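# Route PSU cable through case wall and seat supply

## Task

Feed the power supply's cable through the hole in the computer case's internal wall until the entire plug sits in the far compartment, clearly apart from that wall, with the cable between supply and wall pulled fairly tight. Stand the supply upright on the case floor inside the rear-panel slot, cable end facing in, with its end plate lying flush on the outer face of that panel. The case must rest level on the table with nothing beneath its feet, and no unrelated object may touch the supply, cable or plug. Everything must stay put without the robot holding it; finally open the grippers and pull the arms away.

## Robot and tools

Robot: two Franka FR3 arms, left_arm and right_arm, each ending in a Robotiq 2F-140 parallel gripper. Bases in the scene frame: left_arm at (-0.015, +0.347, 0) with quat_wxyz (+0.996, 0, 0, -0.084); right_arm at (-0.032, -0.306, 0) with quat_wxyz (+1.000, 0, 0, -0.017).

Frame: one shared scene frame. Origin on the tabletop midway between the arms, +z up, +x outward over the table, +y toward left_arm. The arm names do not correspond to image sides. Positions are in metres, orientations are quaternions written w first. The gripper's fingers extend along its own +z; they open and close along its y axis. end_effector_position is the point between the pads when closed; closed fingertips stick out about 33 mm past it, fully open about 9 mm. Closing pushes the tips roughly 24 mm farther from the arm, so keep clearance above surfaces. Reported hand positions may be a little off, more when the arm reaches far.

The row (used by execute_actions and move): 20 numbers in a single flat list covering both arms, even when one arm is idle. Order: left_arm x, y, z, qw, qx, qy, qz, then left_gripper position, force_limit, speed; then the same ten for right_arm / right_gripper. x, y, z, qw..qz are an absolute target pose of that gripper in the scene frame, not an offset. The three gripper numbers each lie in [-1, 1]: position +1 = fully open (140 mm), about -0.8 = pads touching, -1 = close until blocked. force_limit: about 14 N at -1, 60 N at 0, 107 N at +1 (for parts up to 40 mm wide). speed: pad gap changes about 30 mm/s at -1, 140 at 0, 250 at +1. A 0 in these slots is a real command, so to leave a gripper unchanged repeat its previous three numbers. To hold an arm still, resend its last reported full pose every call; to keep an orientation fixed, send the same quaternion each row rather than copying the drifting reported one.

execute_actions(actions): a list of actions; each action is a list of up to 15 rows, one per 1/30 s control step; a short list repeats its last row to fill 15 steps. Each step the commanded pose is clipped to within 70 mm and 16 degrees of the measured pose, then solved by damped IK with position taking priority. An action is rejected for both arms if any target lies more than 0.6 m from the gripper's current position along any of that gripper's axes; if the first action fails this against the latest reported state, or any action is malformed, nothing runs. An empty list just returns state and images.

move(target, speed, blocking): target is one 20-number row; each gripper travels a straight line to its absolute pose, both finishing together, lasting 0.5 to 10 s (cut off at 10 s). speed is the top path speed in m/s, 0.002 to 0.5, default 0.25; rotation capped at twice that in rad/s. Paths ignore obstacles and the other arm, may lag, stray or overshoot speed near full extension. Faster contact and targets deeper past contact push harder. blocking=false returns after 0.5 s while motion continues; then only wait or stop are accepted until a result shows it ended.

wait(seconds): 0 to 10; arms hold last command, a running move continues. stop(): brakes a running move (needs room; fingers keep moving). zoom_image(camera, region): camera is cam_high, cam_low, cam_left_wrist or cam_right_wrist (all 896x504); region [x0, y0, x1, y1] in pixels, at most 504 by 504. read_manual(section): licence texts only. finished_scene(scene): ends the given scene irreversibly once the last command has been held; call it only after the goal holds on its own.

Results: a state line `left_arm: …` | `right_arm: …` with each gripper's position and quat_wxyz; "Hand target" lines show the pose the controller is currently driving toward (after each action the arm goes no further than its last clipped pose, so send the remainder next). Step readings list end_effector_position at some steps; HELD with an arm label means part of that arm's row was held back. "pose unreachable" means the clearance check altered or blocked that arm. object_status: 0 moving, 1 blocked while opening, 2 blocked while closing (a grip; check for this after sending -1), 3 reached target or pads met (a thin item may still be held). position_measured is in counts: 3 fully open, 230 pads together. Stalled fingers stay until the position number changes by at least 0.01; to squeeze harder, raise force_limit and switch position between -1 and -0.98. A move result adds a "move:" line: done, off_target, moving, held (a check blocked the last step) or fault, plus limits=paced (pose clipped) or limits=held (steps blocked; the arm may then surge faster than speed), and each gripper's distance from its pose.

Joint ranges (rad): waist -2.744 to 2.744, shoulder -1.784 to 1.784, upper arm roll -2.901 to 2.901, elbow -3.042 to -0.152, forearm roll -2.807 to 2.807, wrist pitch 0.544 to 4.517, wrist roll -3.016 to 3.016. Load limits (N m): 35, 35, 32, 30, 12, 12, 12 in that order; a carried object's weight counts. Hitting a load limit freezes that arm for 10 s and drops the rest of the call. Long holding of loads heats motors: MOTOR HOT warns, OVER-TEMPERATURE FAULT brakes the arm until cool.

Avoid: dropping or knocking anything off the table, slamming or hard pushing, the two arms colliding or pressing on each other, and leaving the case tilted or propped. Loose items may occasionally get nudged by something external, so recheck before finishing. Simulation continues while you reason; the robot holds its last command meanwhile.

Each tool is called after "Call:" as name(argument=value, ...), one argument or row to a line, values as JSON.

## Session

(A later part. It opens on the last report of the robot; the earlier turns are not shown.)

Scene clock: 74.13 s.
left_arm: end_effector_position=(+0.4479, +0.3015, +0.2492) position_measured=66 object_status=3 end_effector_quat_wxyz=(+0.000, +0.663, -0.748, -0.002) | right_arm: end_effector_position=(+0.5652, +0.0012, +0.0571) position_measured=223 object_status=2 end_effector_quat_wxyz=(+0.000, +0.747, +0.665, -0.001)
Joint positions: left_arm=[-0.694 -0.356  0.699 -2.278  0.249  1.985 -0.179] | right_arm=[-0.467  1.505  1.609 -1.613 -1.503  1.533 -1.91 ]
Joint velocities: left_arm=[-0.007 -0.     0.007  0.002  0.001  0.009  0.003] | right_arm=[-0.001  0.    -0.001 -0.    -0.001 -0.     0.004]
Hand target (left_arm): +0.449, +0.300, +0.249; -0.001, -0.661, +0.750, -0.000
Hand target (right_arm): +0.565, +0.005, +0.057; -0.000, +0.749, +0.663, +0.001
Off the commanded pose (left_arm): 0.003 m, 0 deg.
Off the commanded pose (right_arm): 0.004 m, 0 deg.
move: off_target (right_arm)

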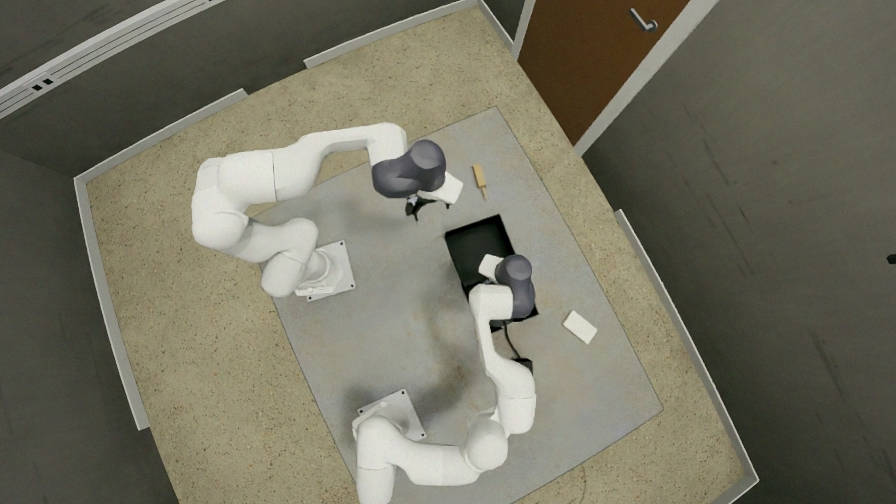

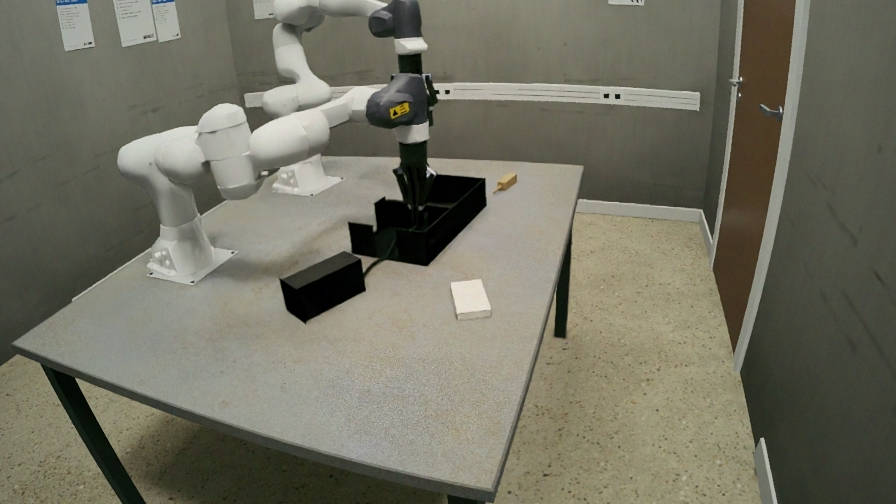

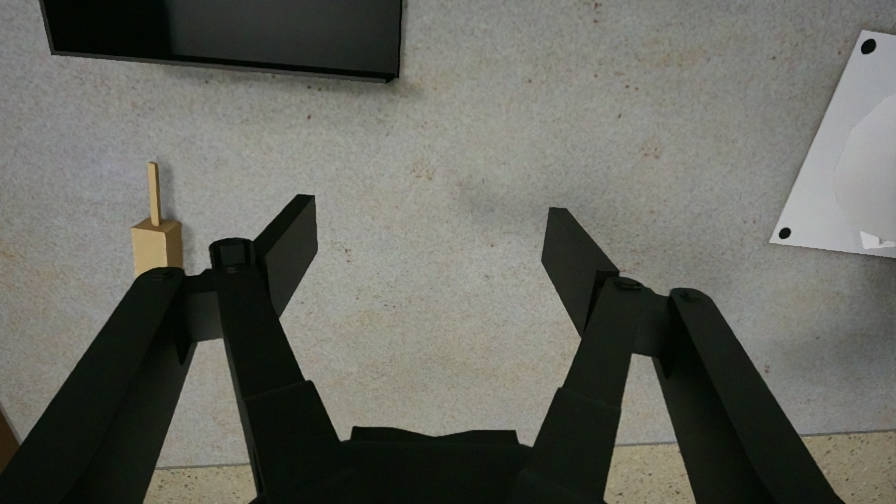

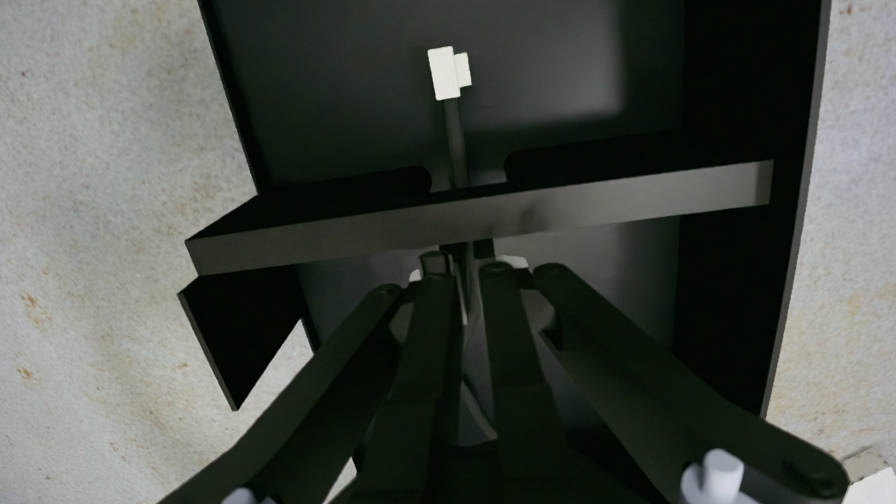

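Call:
move(
  target=[0.45,0.3,0.25,0,-0.661,0.75,0,0.5,0,0,0.563,-0.003,0.056,0,0.749,0.663,0,-0.3,0.3,0],
)

Call:
move(
  target=[0.5,0.25,0.22,0,-0.661,0.75,0,-0.2,-0.3,0,0.555,-0.04,0.2,0,0.749,0.663,0,-0.3,0.3,0],
)

Call:
move(
  target=[0.575,0.085,0.13,0,-0.661,0.75,0,-0.2,-0.3,0,0.49,-0.372,0.18,0,0.843,0.537,0,0.7,0.3,0],
  speed=0.35,
)

Scene clock: 79.70 s.
left_arm: end_effector_position=(+0.4492, +0.3011, +0.2500) position_measured=66 object_status=3 end_effector_quat_wxyz=(-0.001, +0.663, -0.749, -0.001) | right_arm: end_effector_position=(+0.5627, -0.0033, +0.0565) position_measured=167 object_status=3 end_effector_quat_wxyz=(+0.001, +0.747, +0.665, -0.002)
Joint positions: left_arm=[-0.696 -0.355  0.7   -2.276  0.249  1.987 -0.177] | right_arm=[-0.483  1.505  1.609 -1.632 -1.504  1.533 -1.909]
Joint velocities: left_arm=[-0.001 -0.001  0.002  0.001 -0.001  0.001 -0.   ] | right_arm=[ 0.    -0.001  0.001 -0.004 -0.001  0.002 -0.   ]
Hand target (left_arm): +0.450, +0.300, +0.250; +0.000, -0.661, +0.750, -0.000
Hand target (right_arm): +0.563, -0.003, +0.056; -0.000, +0.749, +0.663, -0.000
Off the commanded pose (left_arm): 0.001 m, 0 deg.
Off the commanded pose (right_arm): 0.001 m, 0 deg.
move: done

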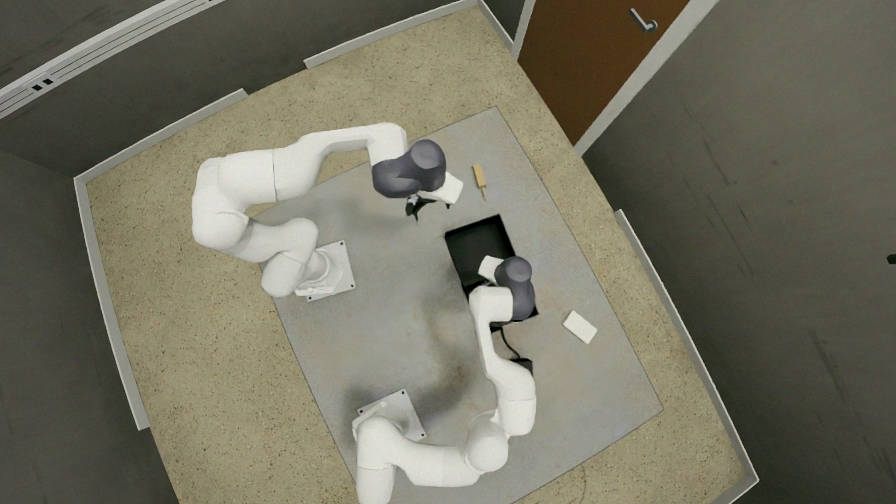

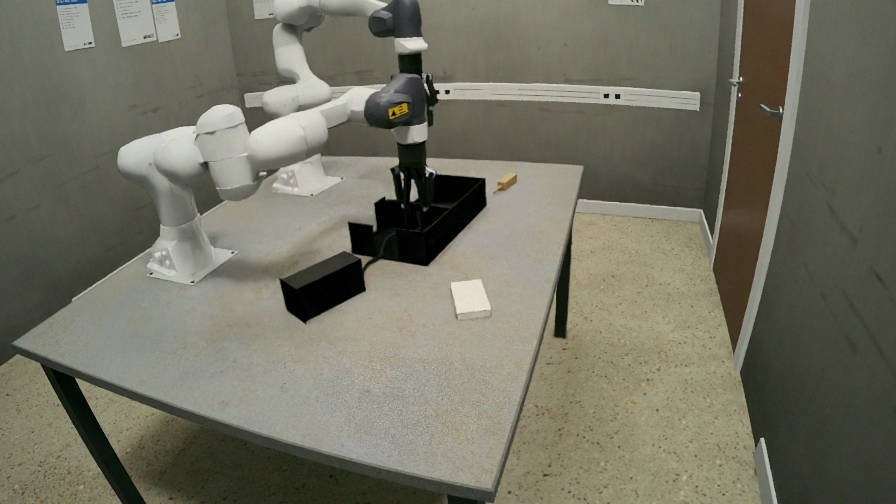

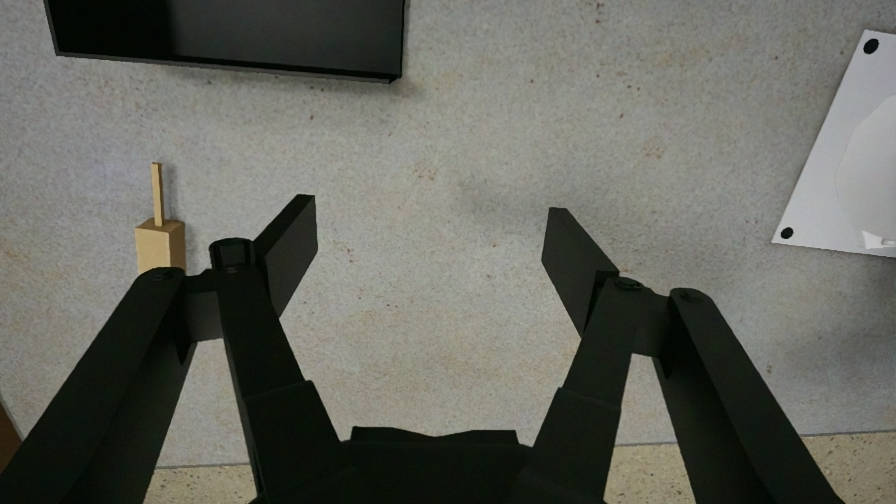

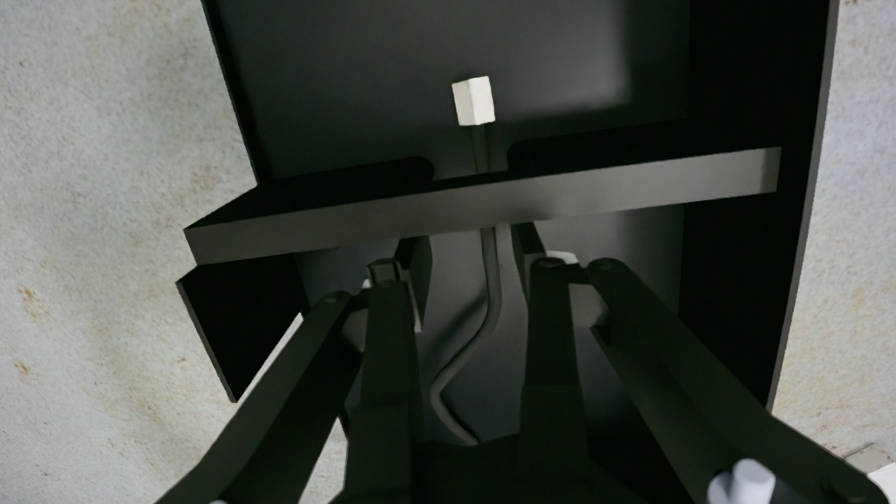

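Scene clock: 80.93 s.
left_arm: end_effector_position=(+0.4974, +0.2517, +0.2182) position_measured=154 object_status=3 end_effector_quat_wxyz=(+0.000, +0.665, -0.747, -0.002) | right_arm: end_effector_position=(+0.5547, -0.0377, +0.1988) position_measured=167 object_status=3 end_effector_quat_wxyz=(+0.003, +0.752, +0.659, +0.001)
Joint positions: left_arm=[-0.787 -0.1    0.753 -2.157  0.08   2.078 -0.128] | right_arm=[-0.547  1.35   1.793 -1.615 -1.342  1.365 -1.928]
Joint velocities: left_arm=[ 0.002  0.002  0.     0.    -0.005  0.003  0.02 ] | right_arm=[ 0.    -0.     0.    -0.001 -0.    -0.011 -0.005]
Hand target (left_arm): +0.499, +0.250, +0.218; -0.001, -0.662, +0.750, +0.000
Hand target (right_arm): +0.554, -0.040, +0.199; +0.002, +0.750, +0.662, -0.001
Off the commanded pose (left_arm): 0.004 m, 1 deg.
Off the commanded pose (right_arm): 0.003 m, 1 deg.
move: off_target (left_arm)

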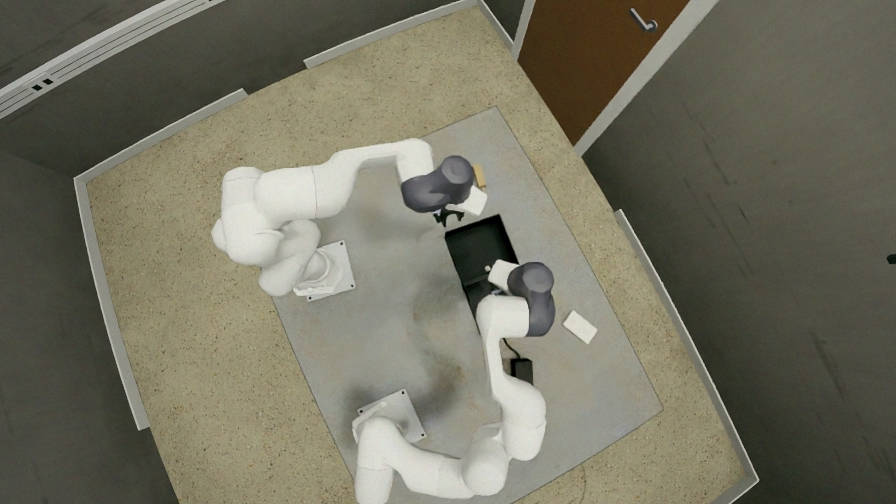

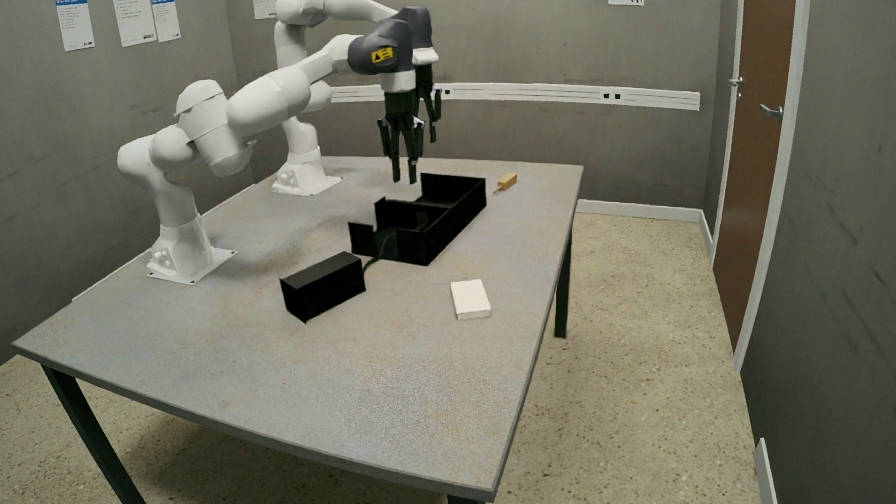

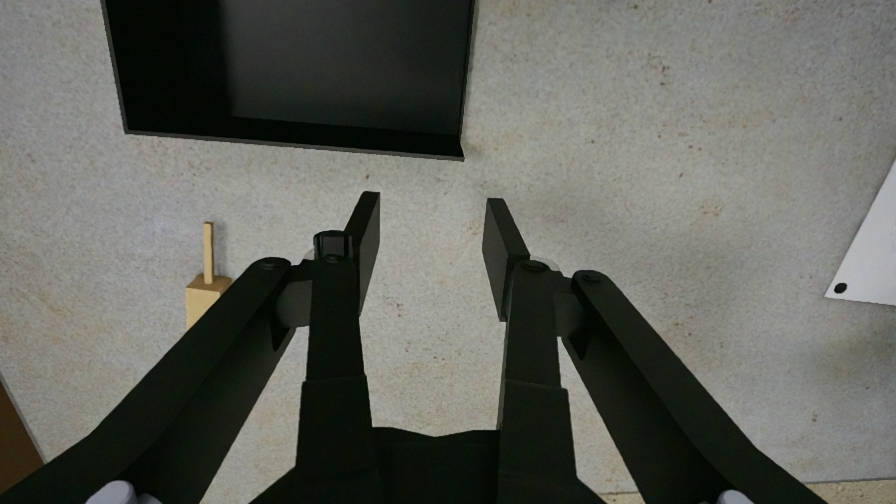

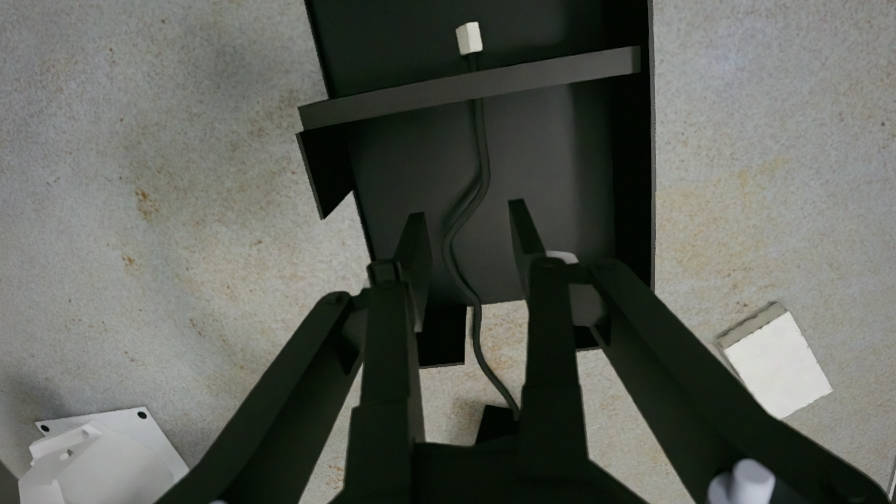

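Scene clock: 82.57 s.
left_arm: end_effector_position=(+0.5721, +0.0885, +0.1262) position_measured=154 object_status=3 end_effector_quat_wxyz=(+0.000, +0.663, -0.748, -0.001) | right_arm: end_effector_position=(+0.4858, -0.3715, +0.1764) position_measured=41 object_status=3 end_effector_quat_wxyz=(-0.001, +0.848, +0.530, -0.008)
Joint positions: left_arm=[-0.778  0.44   0.599 -1.801 -0.291  2.151 -0.11 ] | right_arm=[-1.389  1.488  1.899 -2.085 -1.327  1.314 -1.983]
Joint velocities: left_arm=[ 0.001 -0.    -0.003 -0.001 -0.001 -0.001 -0.001] | right_arm=[ 0.001  0.    -0.001 -0.     0.     0.    -0.028]
Hand target (left_arm): +0.571, +0.088, +0.126; -0.003, -0.664, +0.748, +0.001
Hand target (right_arm): +0.486, -0.372, +0.177; +0.001, +0.844, +0.537, -0.008
Off the commanded pose (left_arm): 0.006 m, 0 deg.
Off the commanded pose (right_arm): 0.006 m, 1 deg.
move: off_target (left_arm, right_arm)

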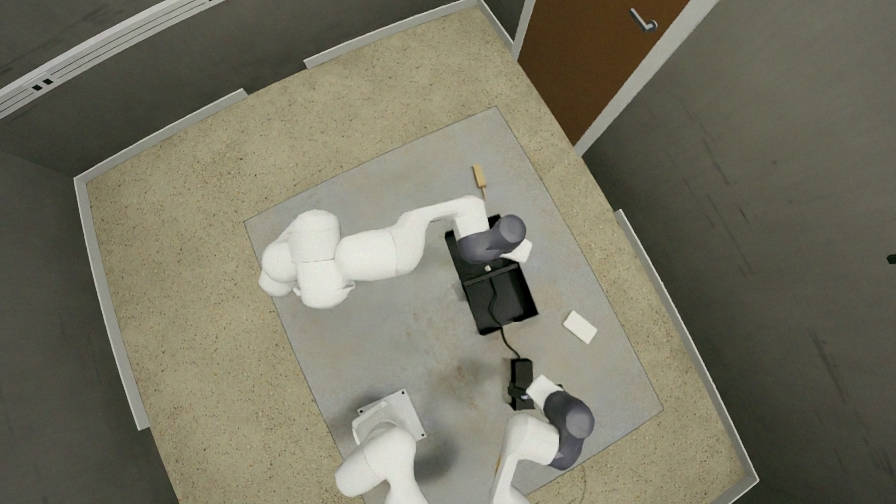

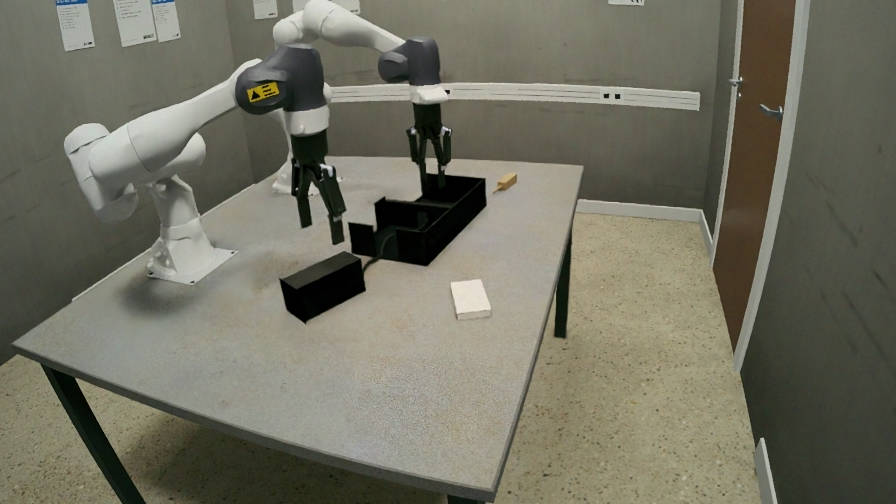

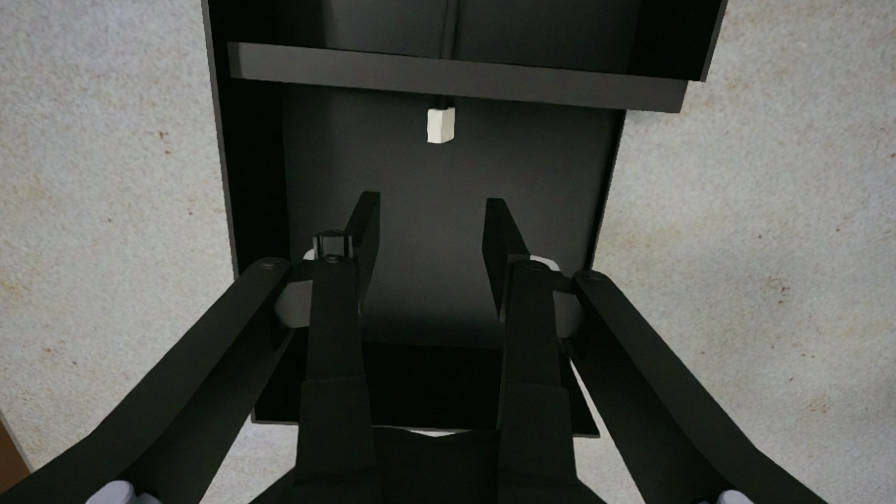

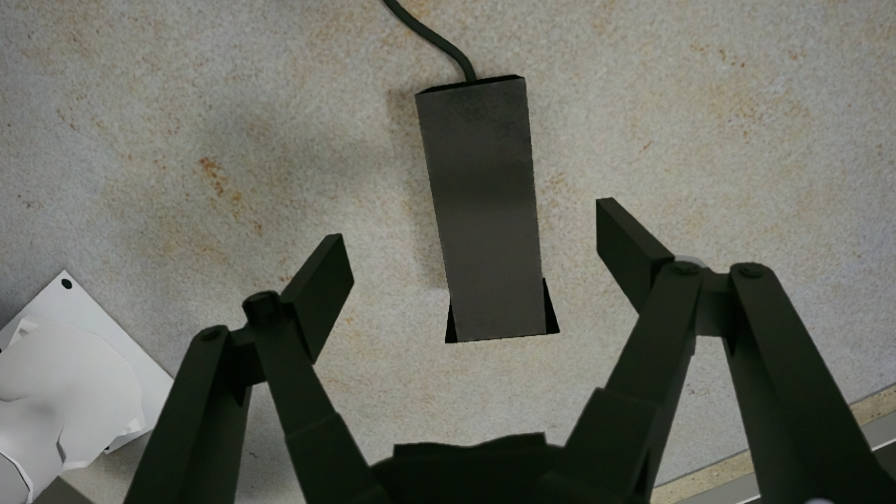

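Call:
move(
  target=[0.573,0.072,0.045,0,-0.661,0.75,0,-0.2,-0.3,0,0.503,-0.366,0.068,0,0.843,0.537,0,0.7,0.3,0],
  speed=0.1,
)

Scene clock: 85.93 s.
left_arm: end_effector_position=(+0.5701, +0.0742, +0.0449) position_measured=154 object_status=3 end_effector_quat_wxyz=(-0.000, +0.663, -0.749, -0.003) | right_arm: end_effector_position=(+0.5020, -0.3670, +0.0701) position_measured=41 object_status=3 end_effector_quat_wxyz=(-0.001, +0.845, +0.535, -0.001)
Joint positions: left_arm=[-0.742  0.572  0.525 -1.821 -0.366  2.289 -0.088] | right_arm=[-1.398  1.602  1.707 -2.135 -1.521  1.438 -1.995]
Joint velocities: left_arm=[ 0.008 -0.001 -0.006  0.    -0.     0.009  0.006] | right_arm=[-0.     0.     0.001  0.001 -0.005  0.008 -0.004]
Hand target (left_arm): +0.571, +0.074, +0.045; -0.000, -0.662, +0.750, +0.000
Hand target (right_arm): +0.503, -0.367, +0.069; -0.001, +0.843, +0.538, +0.001
Off the commanded pose (left_arm): 0.004 m, 0 deg.
Off the commanded pose (right_arm): 0.003 m, 0 deg.
move: off_target (left_arm)

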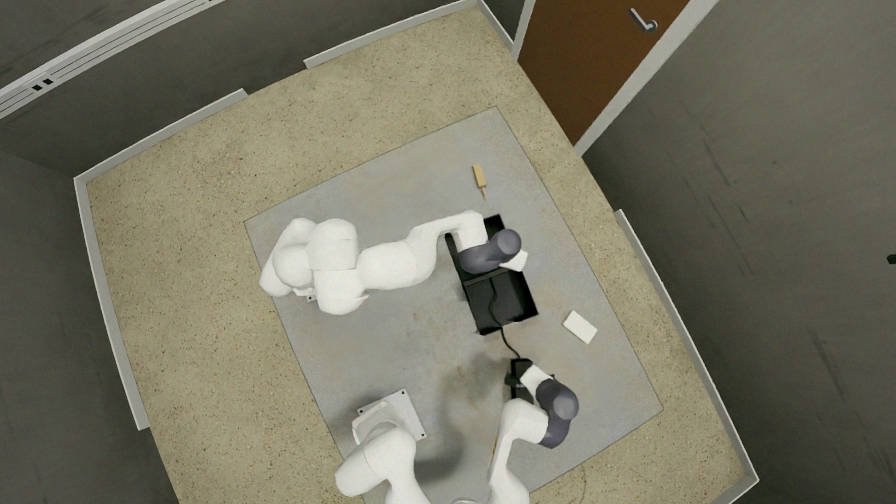

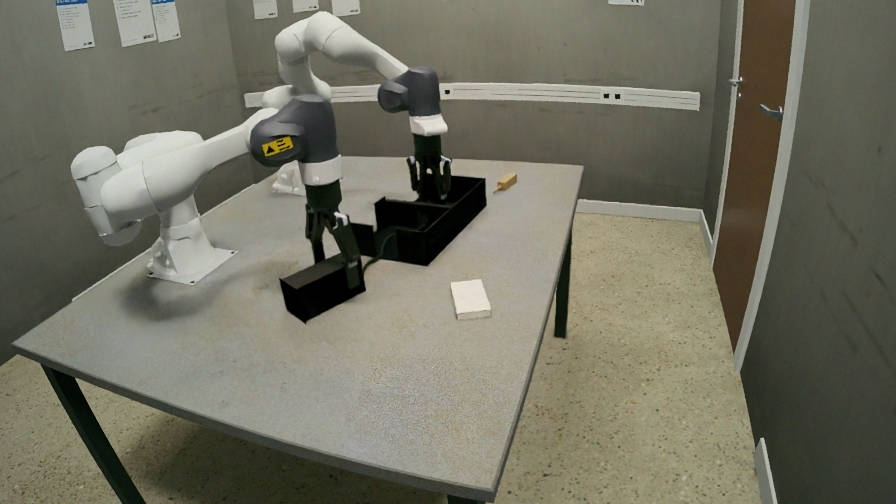

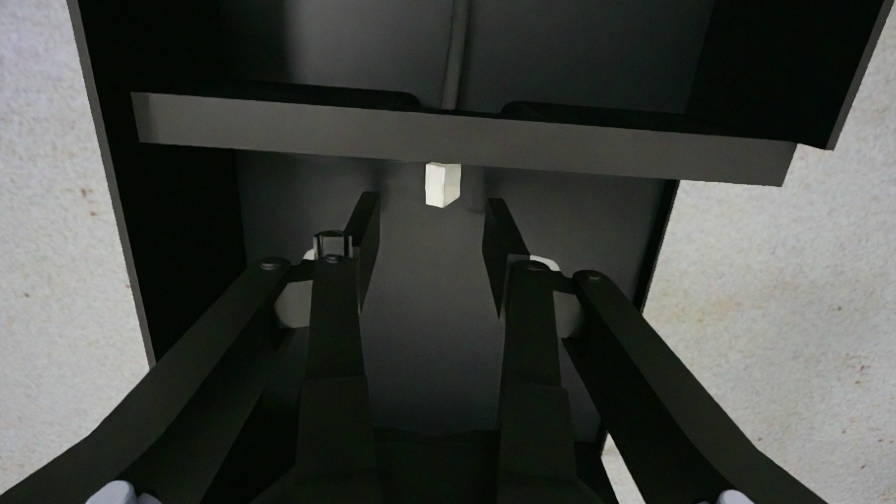

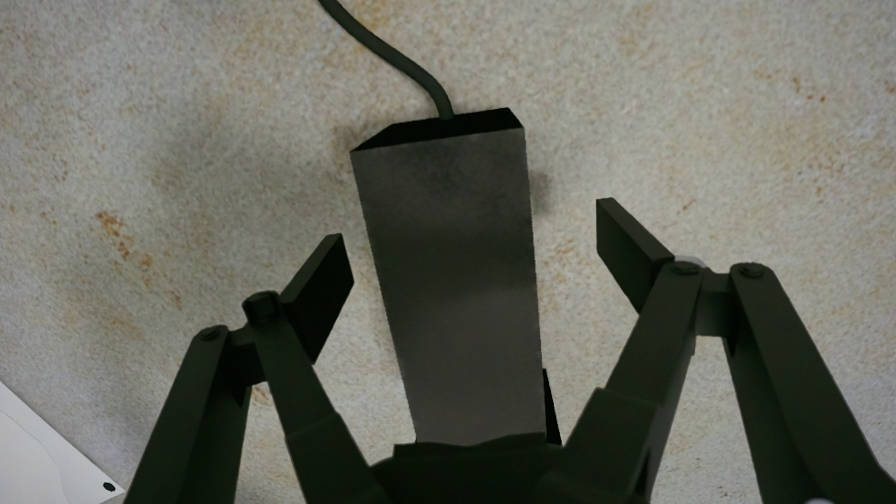

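Call:
move(
  target=[0.571,0.058,0.03,0,-0.661,0.75,0,-0.2,-0.3,0,0.489,-0.382,0.068,0,0.843,0.537,0,0.7,0.3,0],
  speed=0.04,
)

Call:
move(
  target=[0.571,0.058,0.03,0,-0.661,0.75,0,-1,-0.3,-0.3,0.489,-0.382,0.068,0,0.843,0.537,0,-1,0.3,-0.3],
)

Scene clock: 89.27 s.
left_arm: end_effector_position=(+0.5698, +0.0604, +0.0300) position_measured=154 object_status=3 end_effector_quat_wxyz=(-0.000, +0.658, -0.753, -0.002) | right_arm: end_effector_position=(+0.4896, -0.3822, +0.0694) position_measured=41 object_status=3 end_effector_quat_wxyz=(+0.001, +0.846, +0.533, -0.000)
Joint positions: left_arm=[-0.741  0.61   0.505 -1.798 -0.38   2.305 -0.089] | right_arm=[-1.455  1.604  1.707 -2.175 -1.522  1.439 -2.008]
Joint velocities: left_arm=[-0.001 -0.     0.001  0.004 -0.003  0.007 -0.004] | right_arm=[ 0.001  0.001 -0.001 -0.005 -0.     0.001 -0.013]
Hand target (left_arm): +0.571, +0.058, +0.030; -0.000, -0.661, +0.750, +0.000
Hand target (right_arm): +0.489, -0.382, +0.068; -0.000, +0.843, +0.537, -0.001
Off the commanded pose (left_arm): 0.003 m, 1 deg.
Off the commanded pose (right_arm): 0.002 m, 1 deg.
move: done

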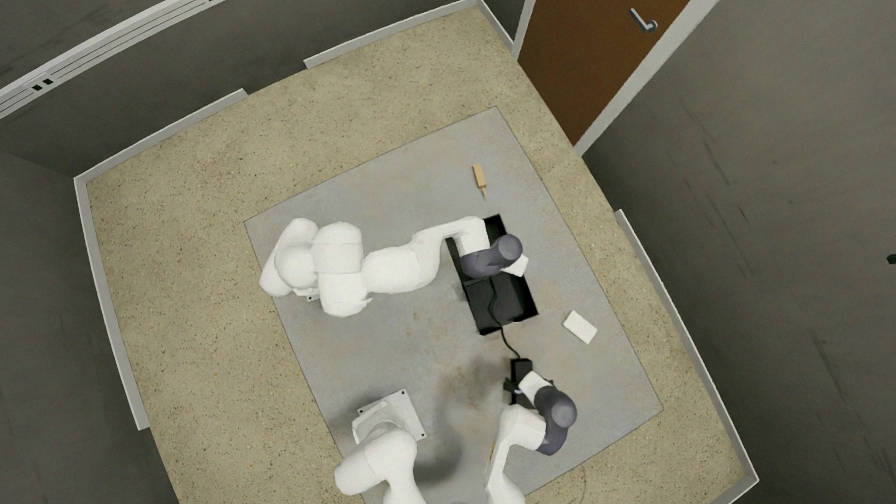

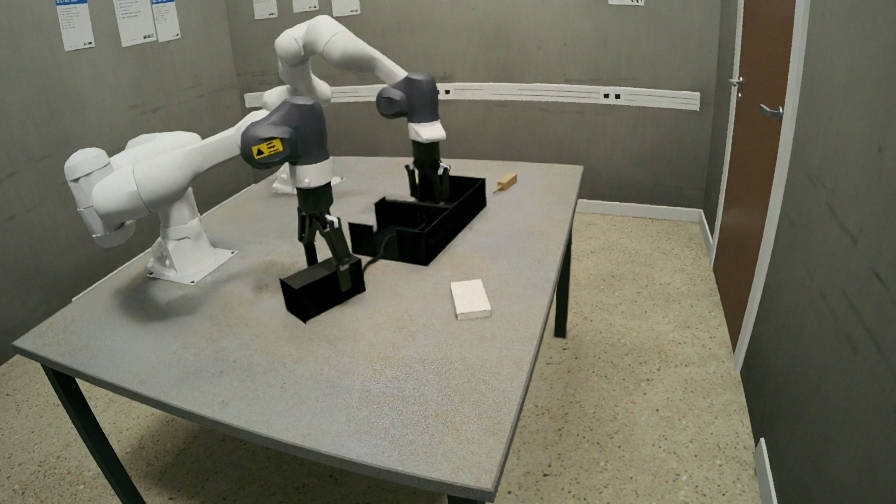

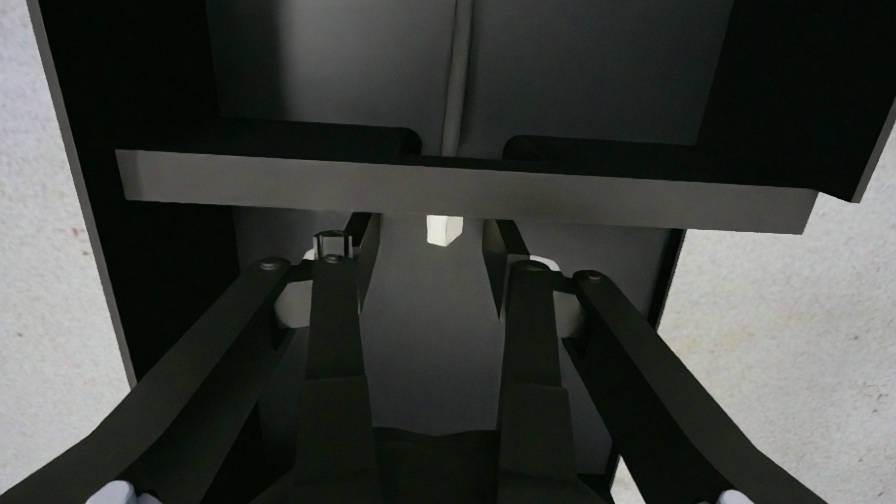

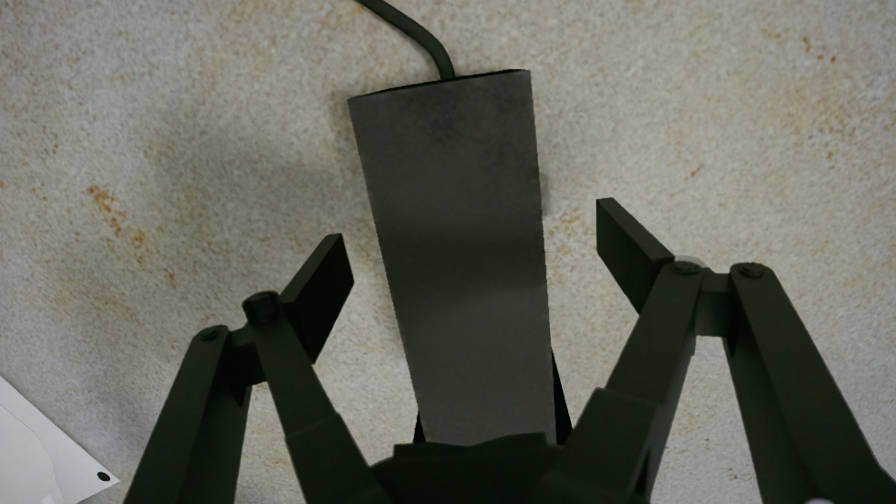

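Scene clock: 90.03 s.
left_arm: end_effector_position=(+0.5711, +0.0592, +0.0314) position_measured=218 object_status=2 end_effector_quat_wxyz=(-0.001, +0.658, -0.753, -0.001) | right_arm: end_effector_position=(+0.4891, -0.3816, +0.0697) position_measured=136 object_status=2 end_effector_quat_wxyz=(+0.001, +0.845, +0.534, -0.000)
Joint positions: left_arm=[-0.741  0.609  0.505 -1.795 -0.38   2.306 -0.089] | right_arm=[-1.456  1.604  1.708 -2.177 -1.521  1.439 -2.01 ]
Joint velocities: left_arm=[-0.     0.001 -0.001 -0.001 -0.001 -0.001 -0.002] | right_arm=[-0.001 -0.     0.001 -0.001  0.001 -0.001  0.002]
Hand target (left_arm): +0.571, +0.058, +0.030; +0.000, -0.661, +0.750, +0.000
Hand target (right_arm): +0.489, -0.382, +0.068; -0.000, +0.843, +0.537, -0.000
Off the commanded pose (left_arm): 0.002 m, 0 deg.
Off the commanded pose (right_arm): 0.002 m, 0 deg.
move: done

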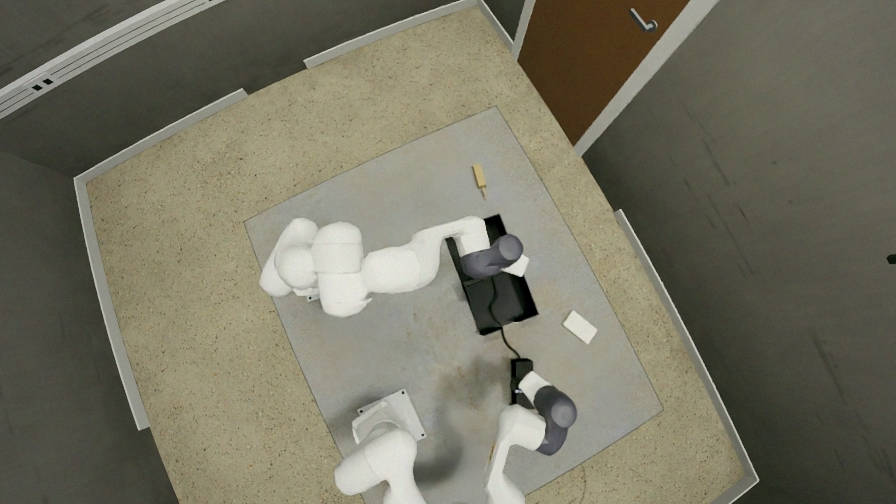

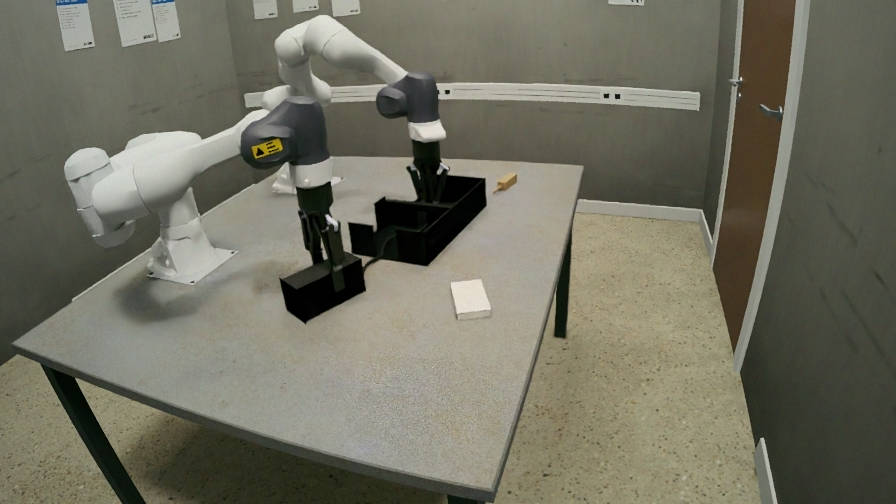

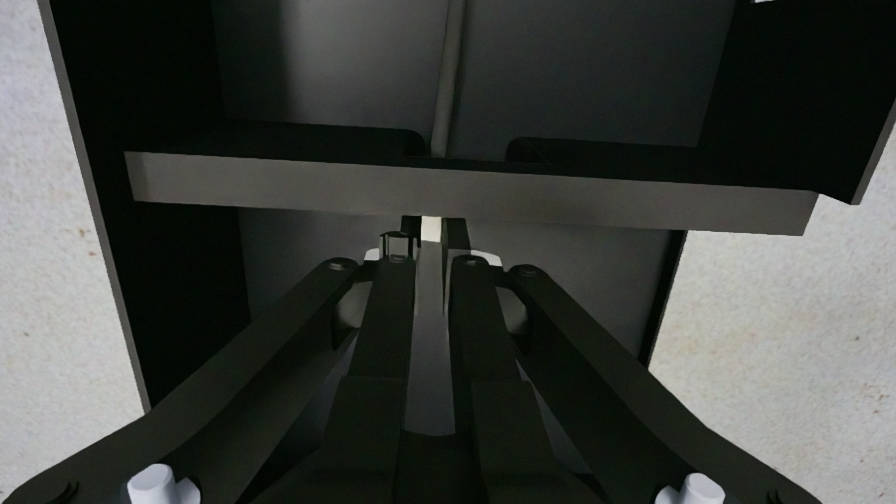

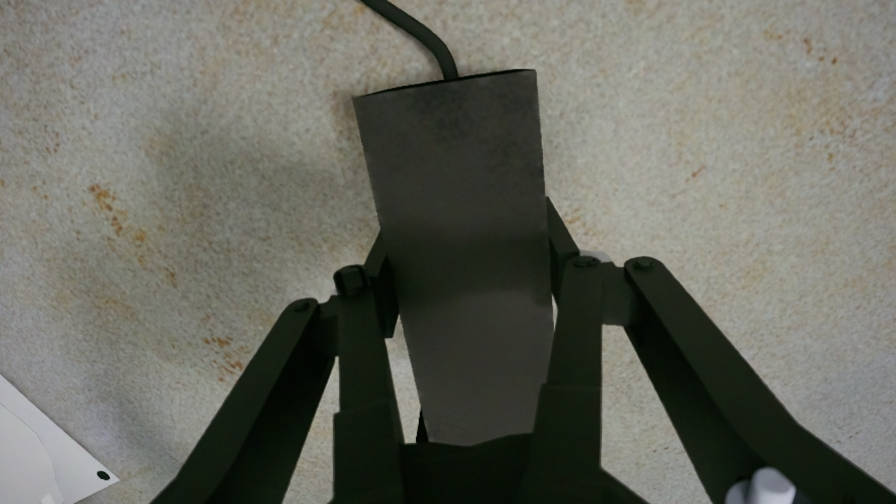

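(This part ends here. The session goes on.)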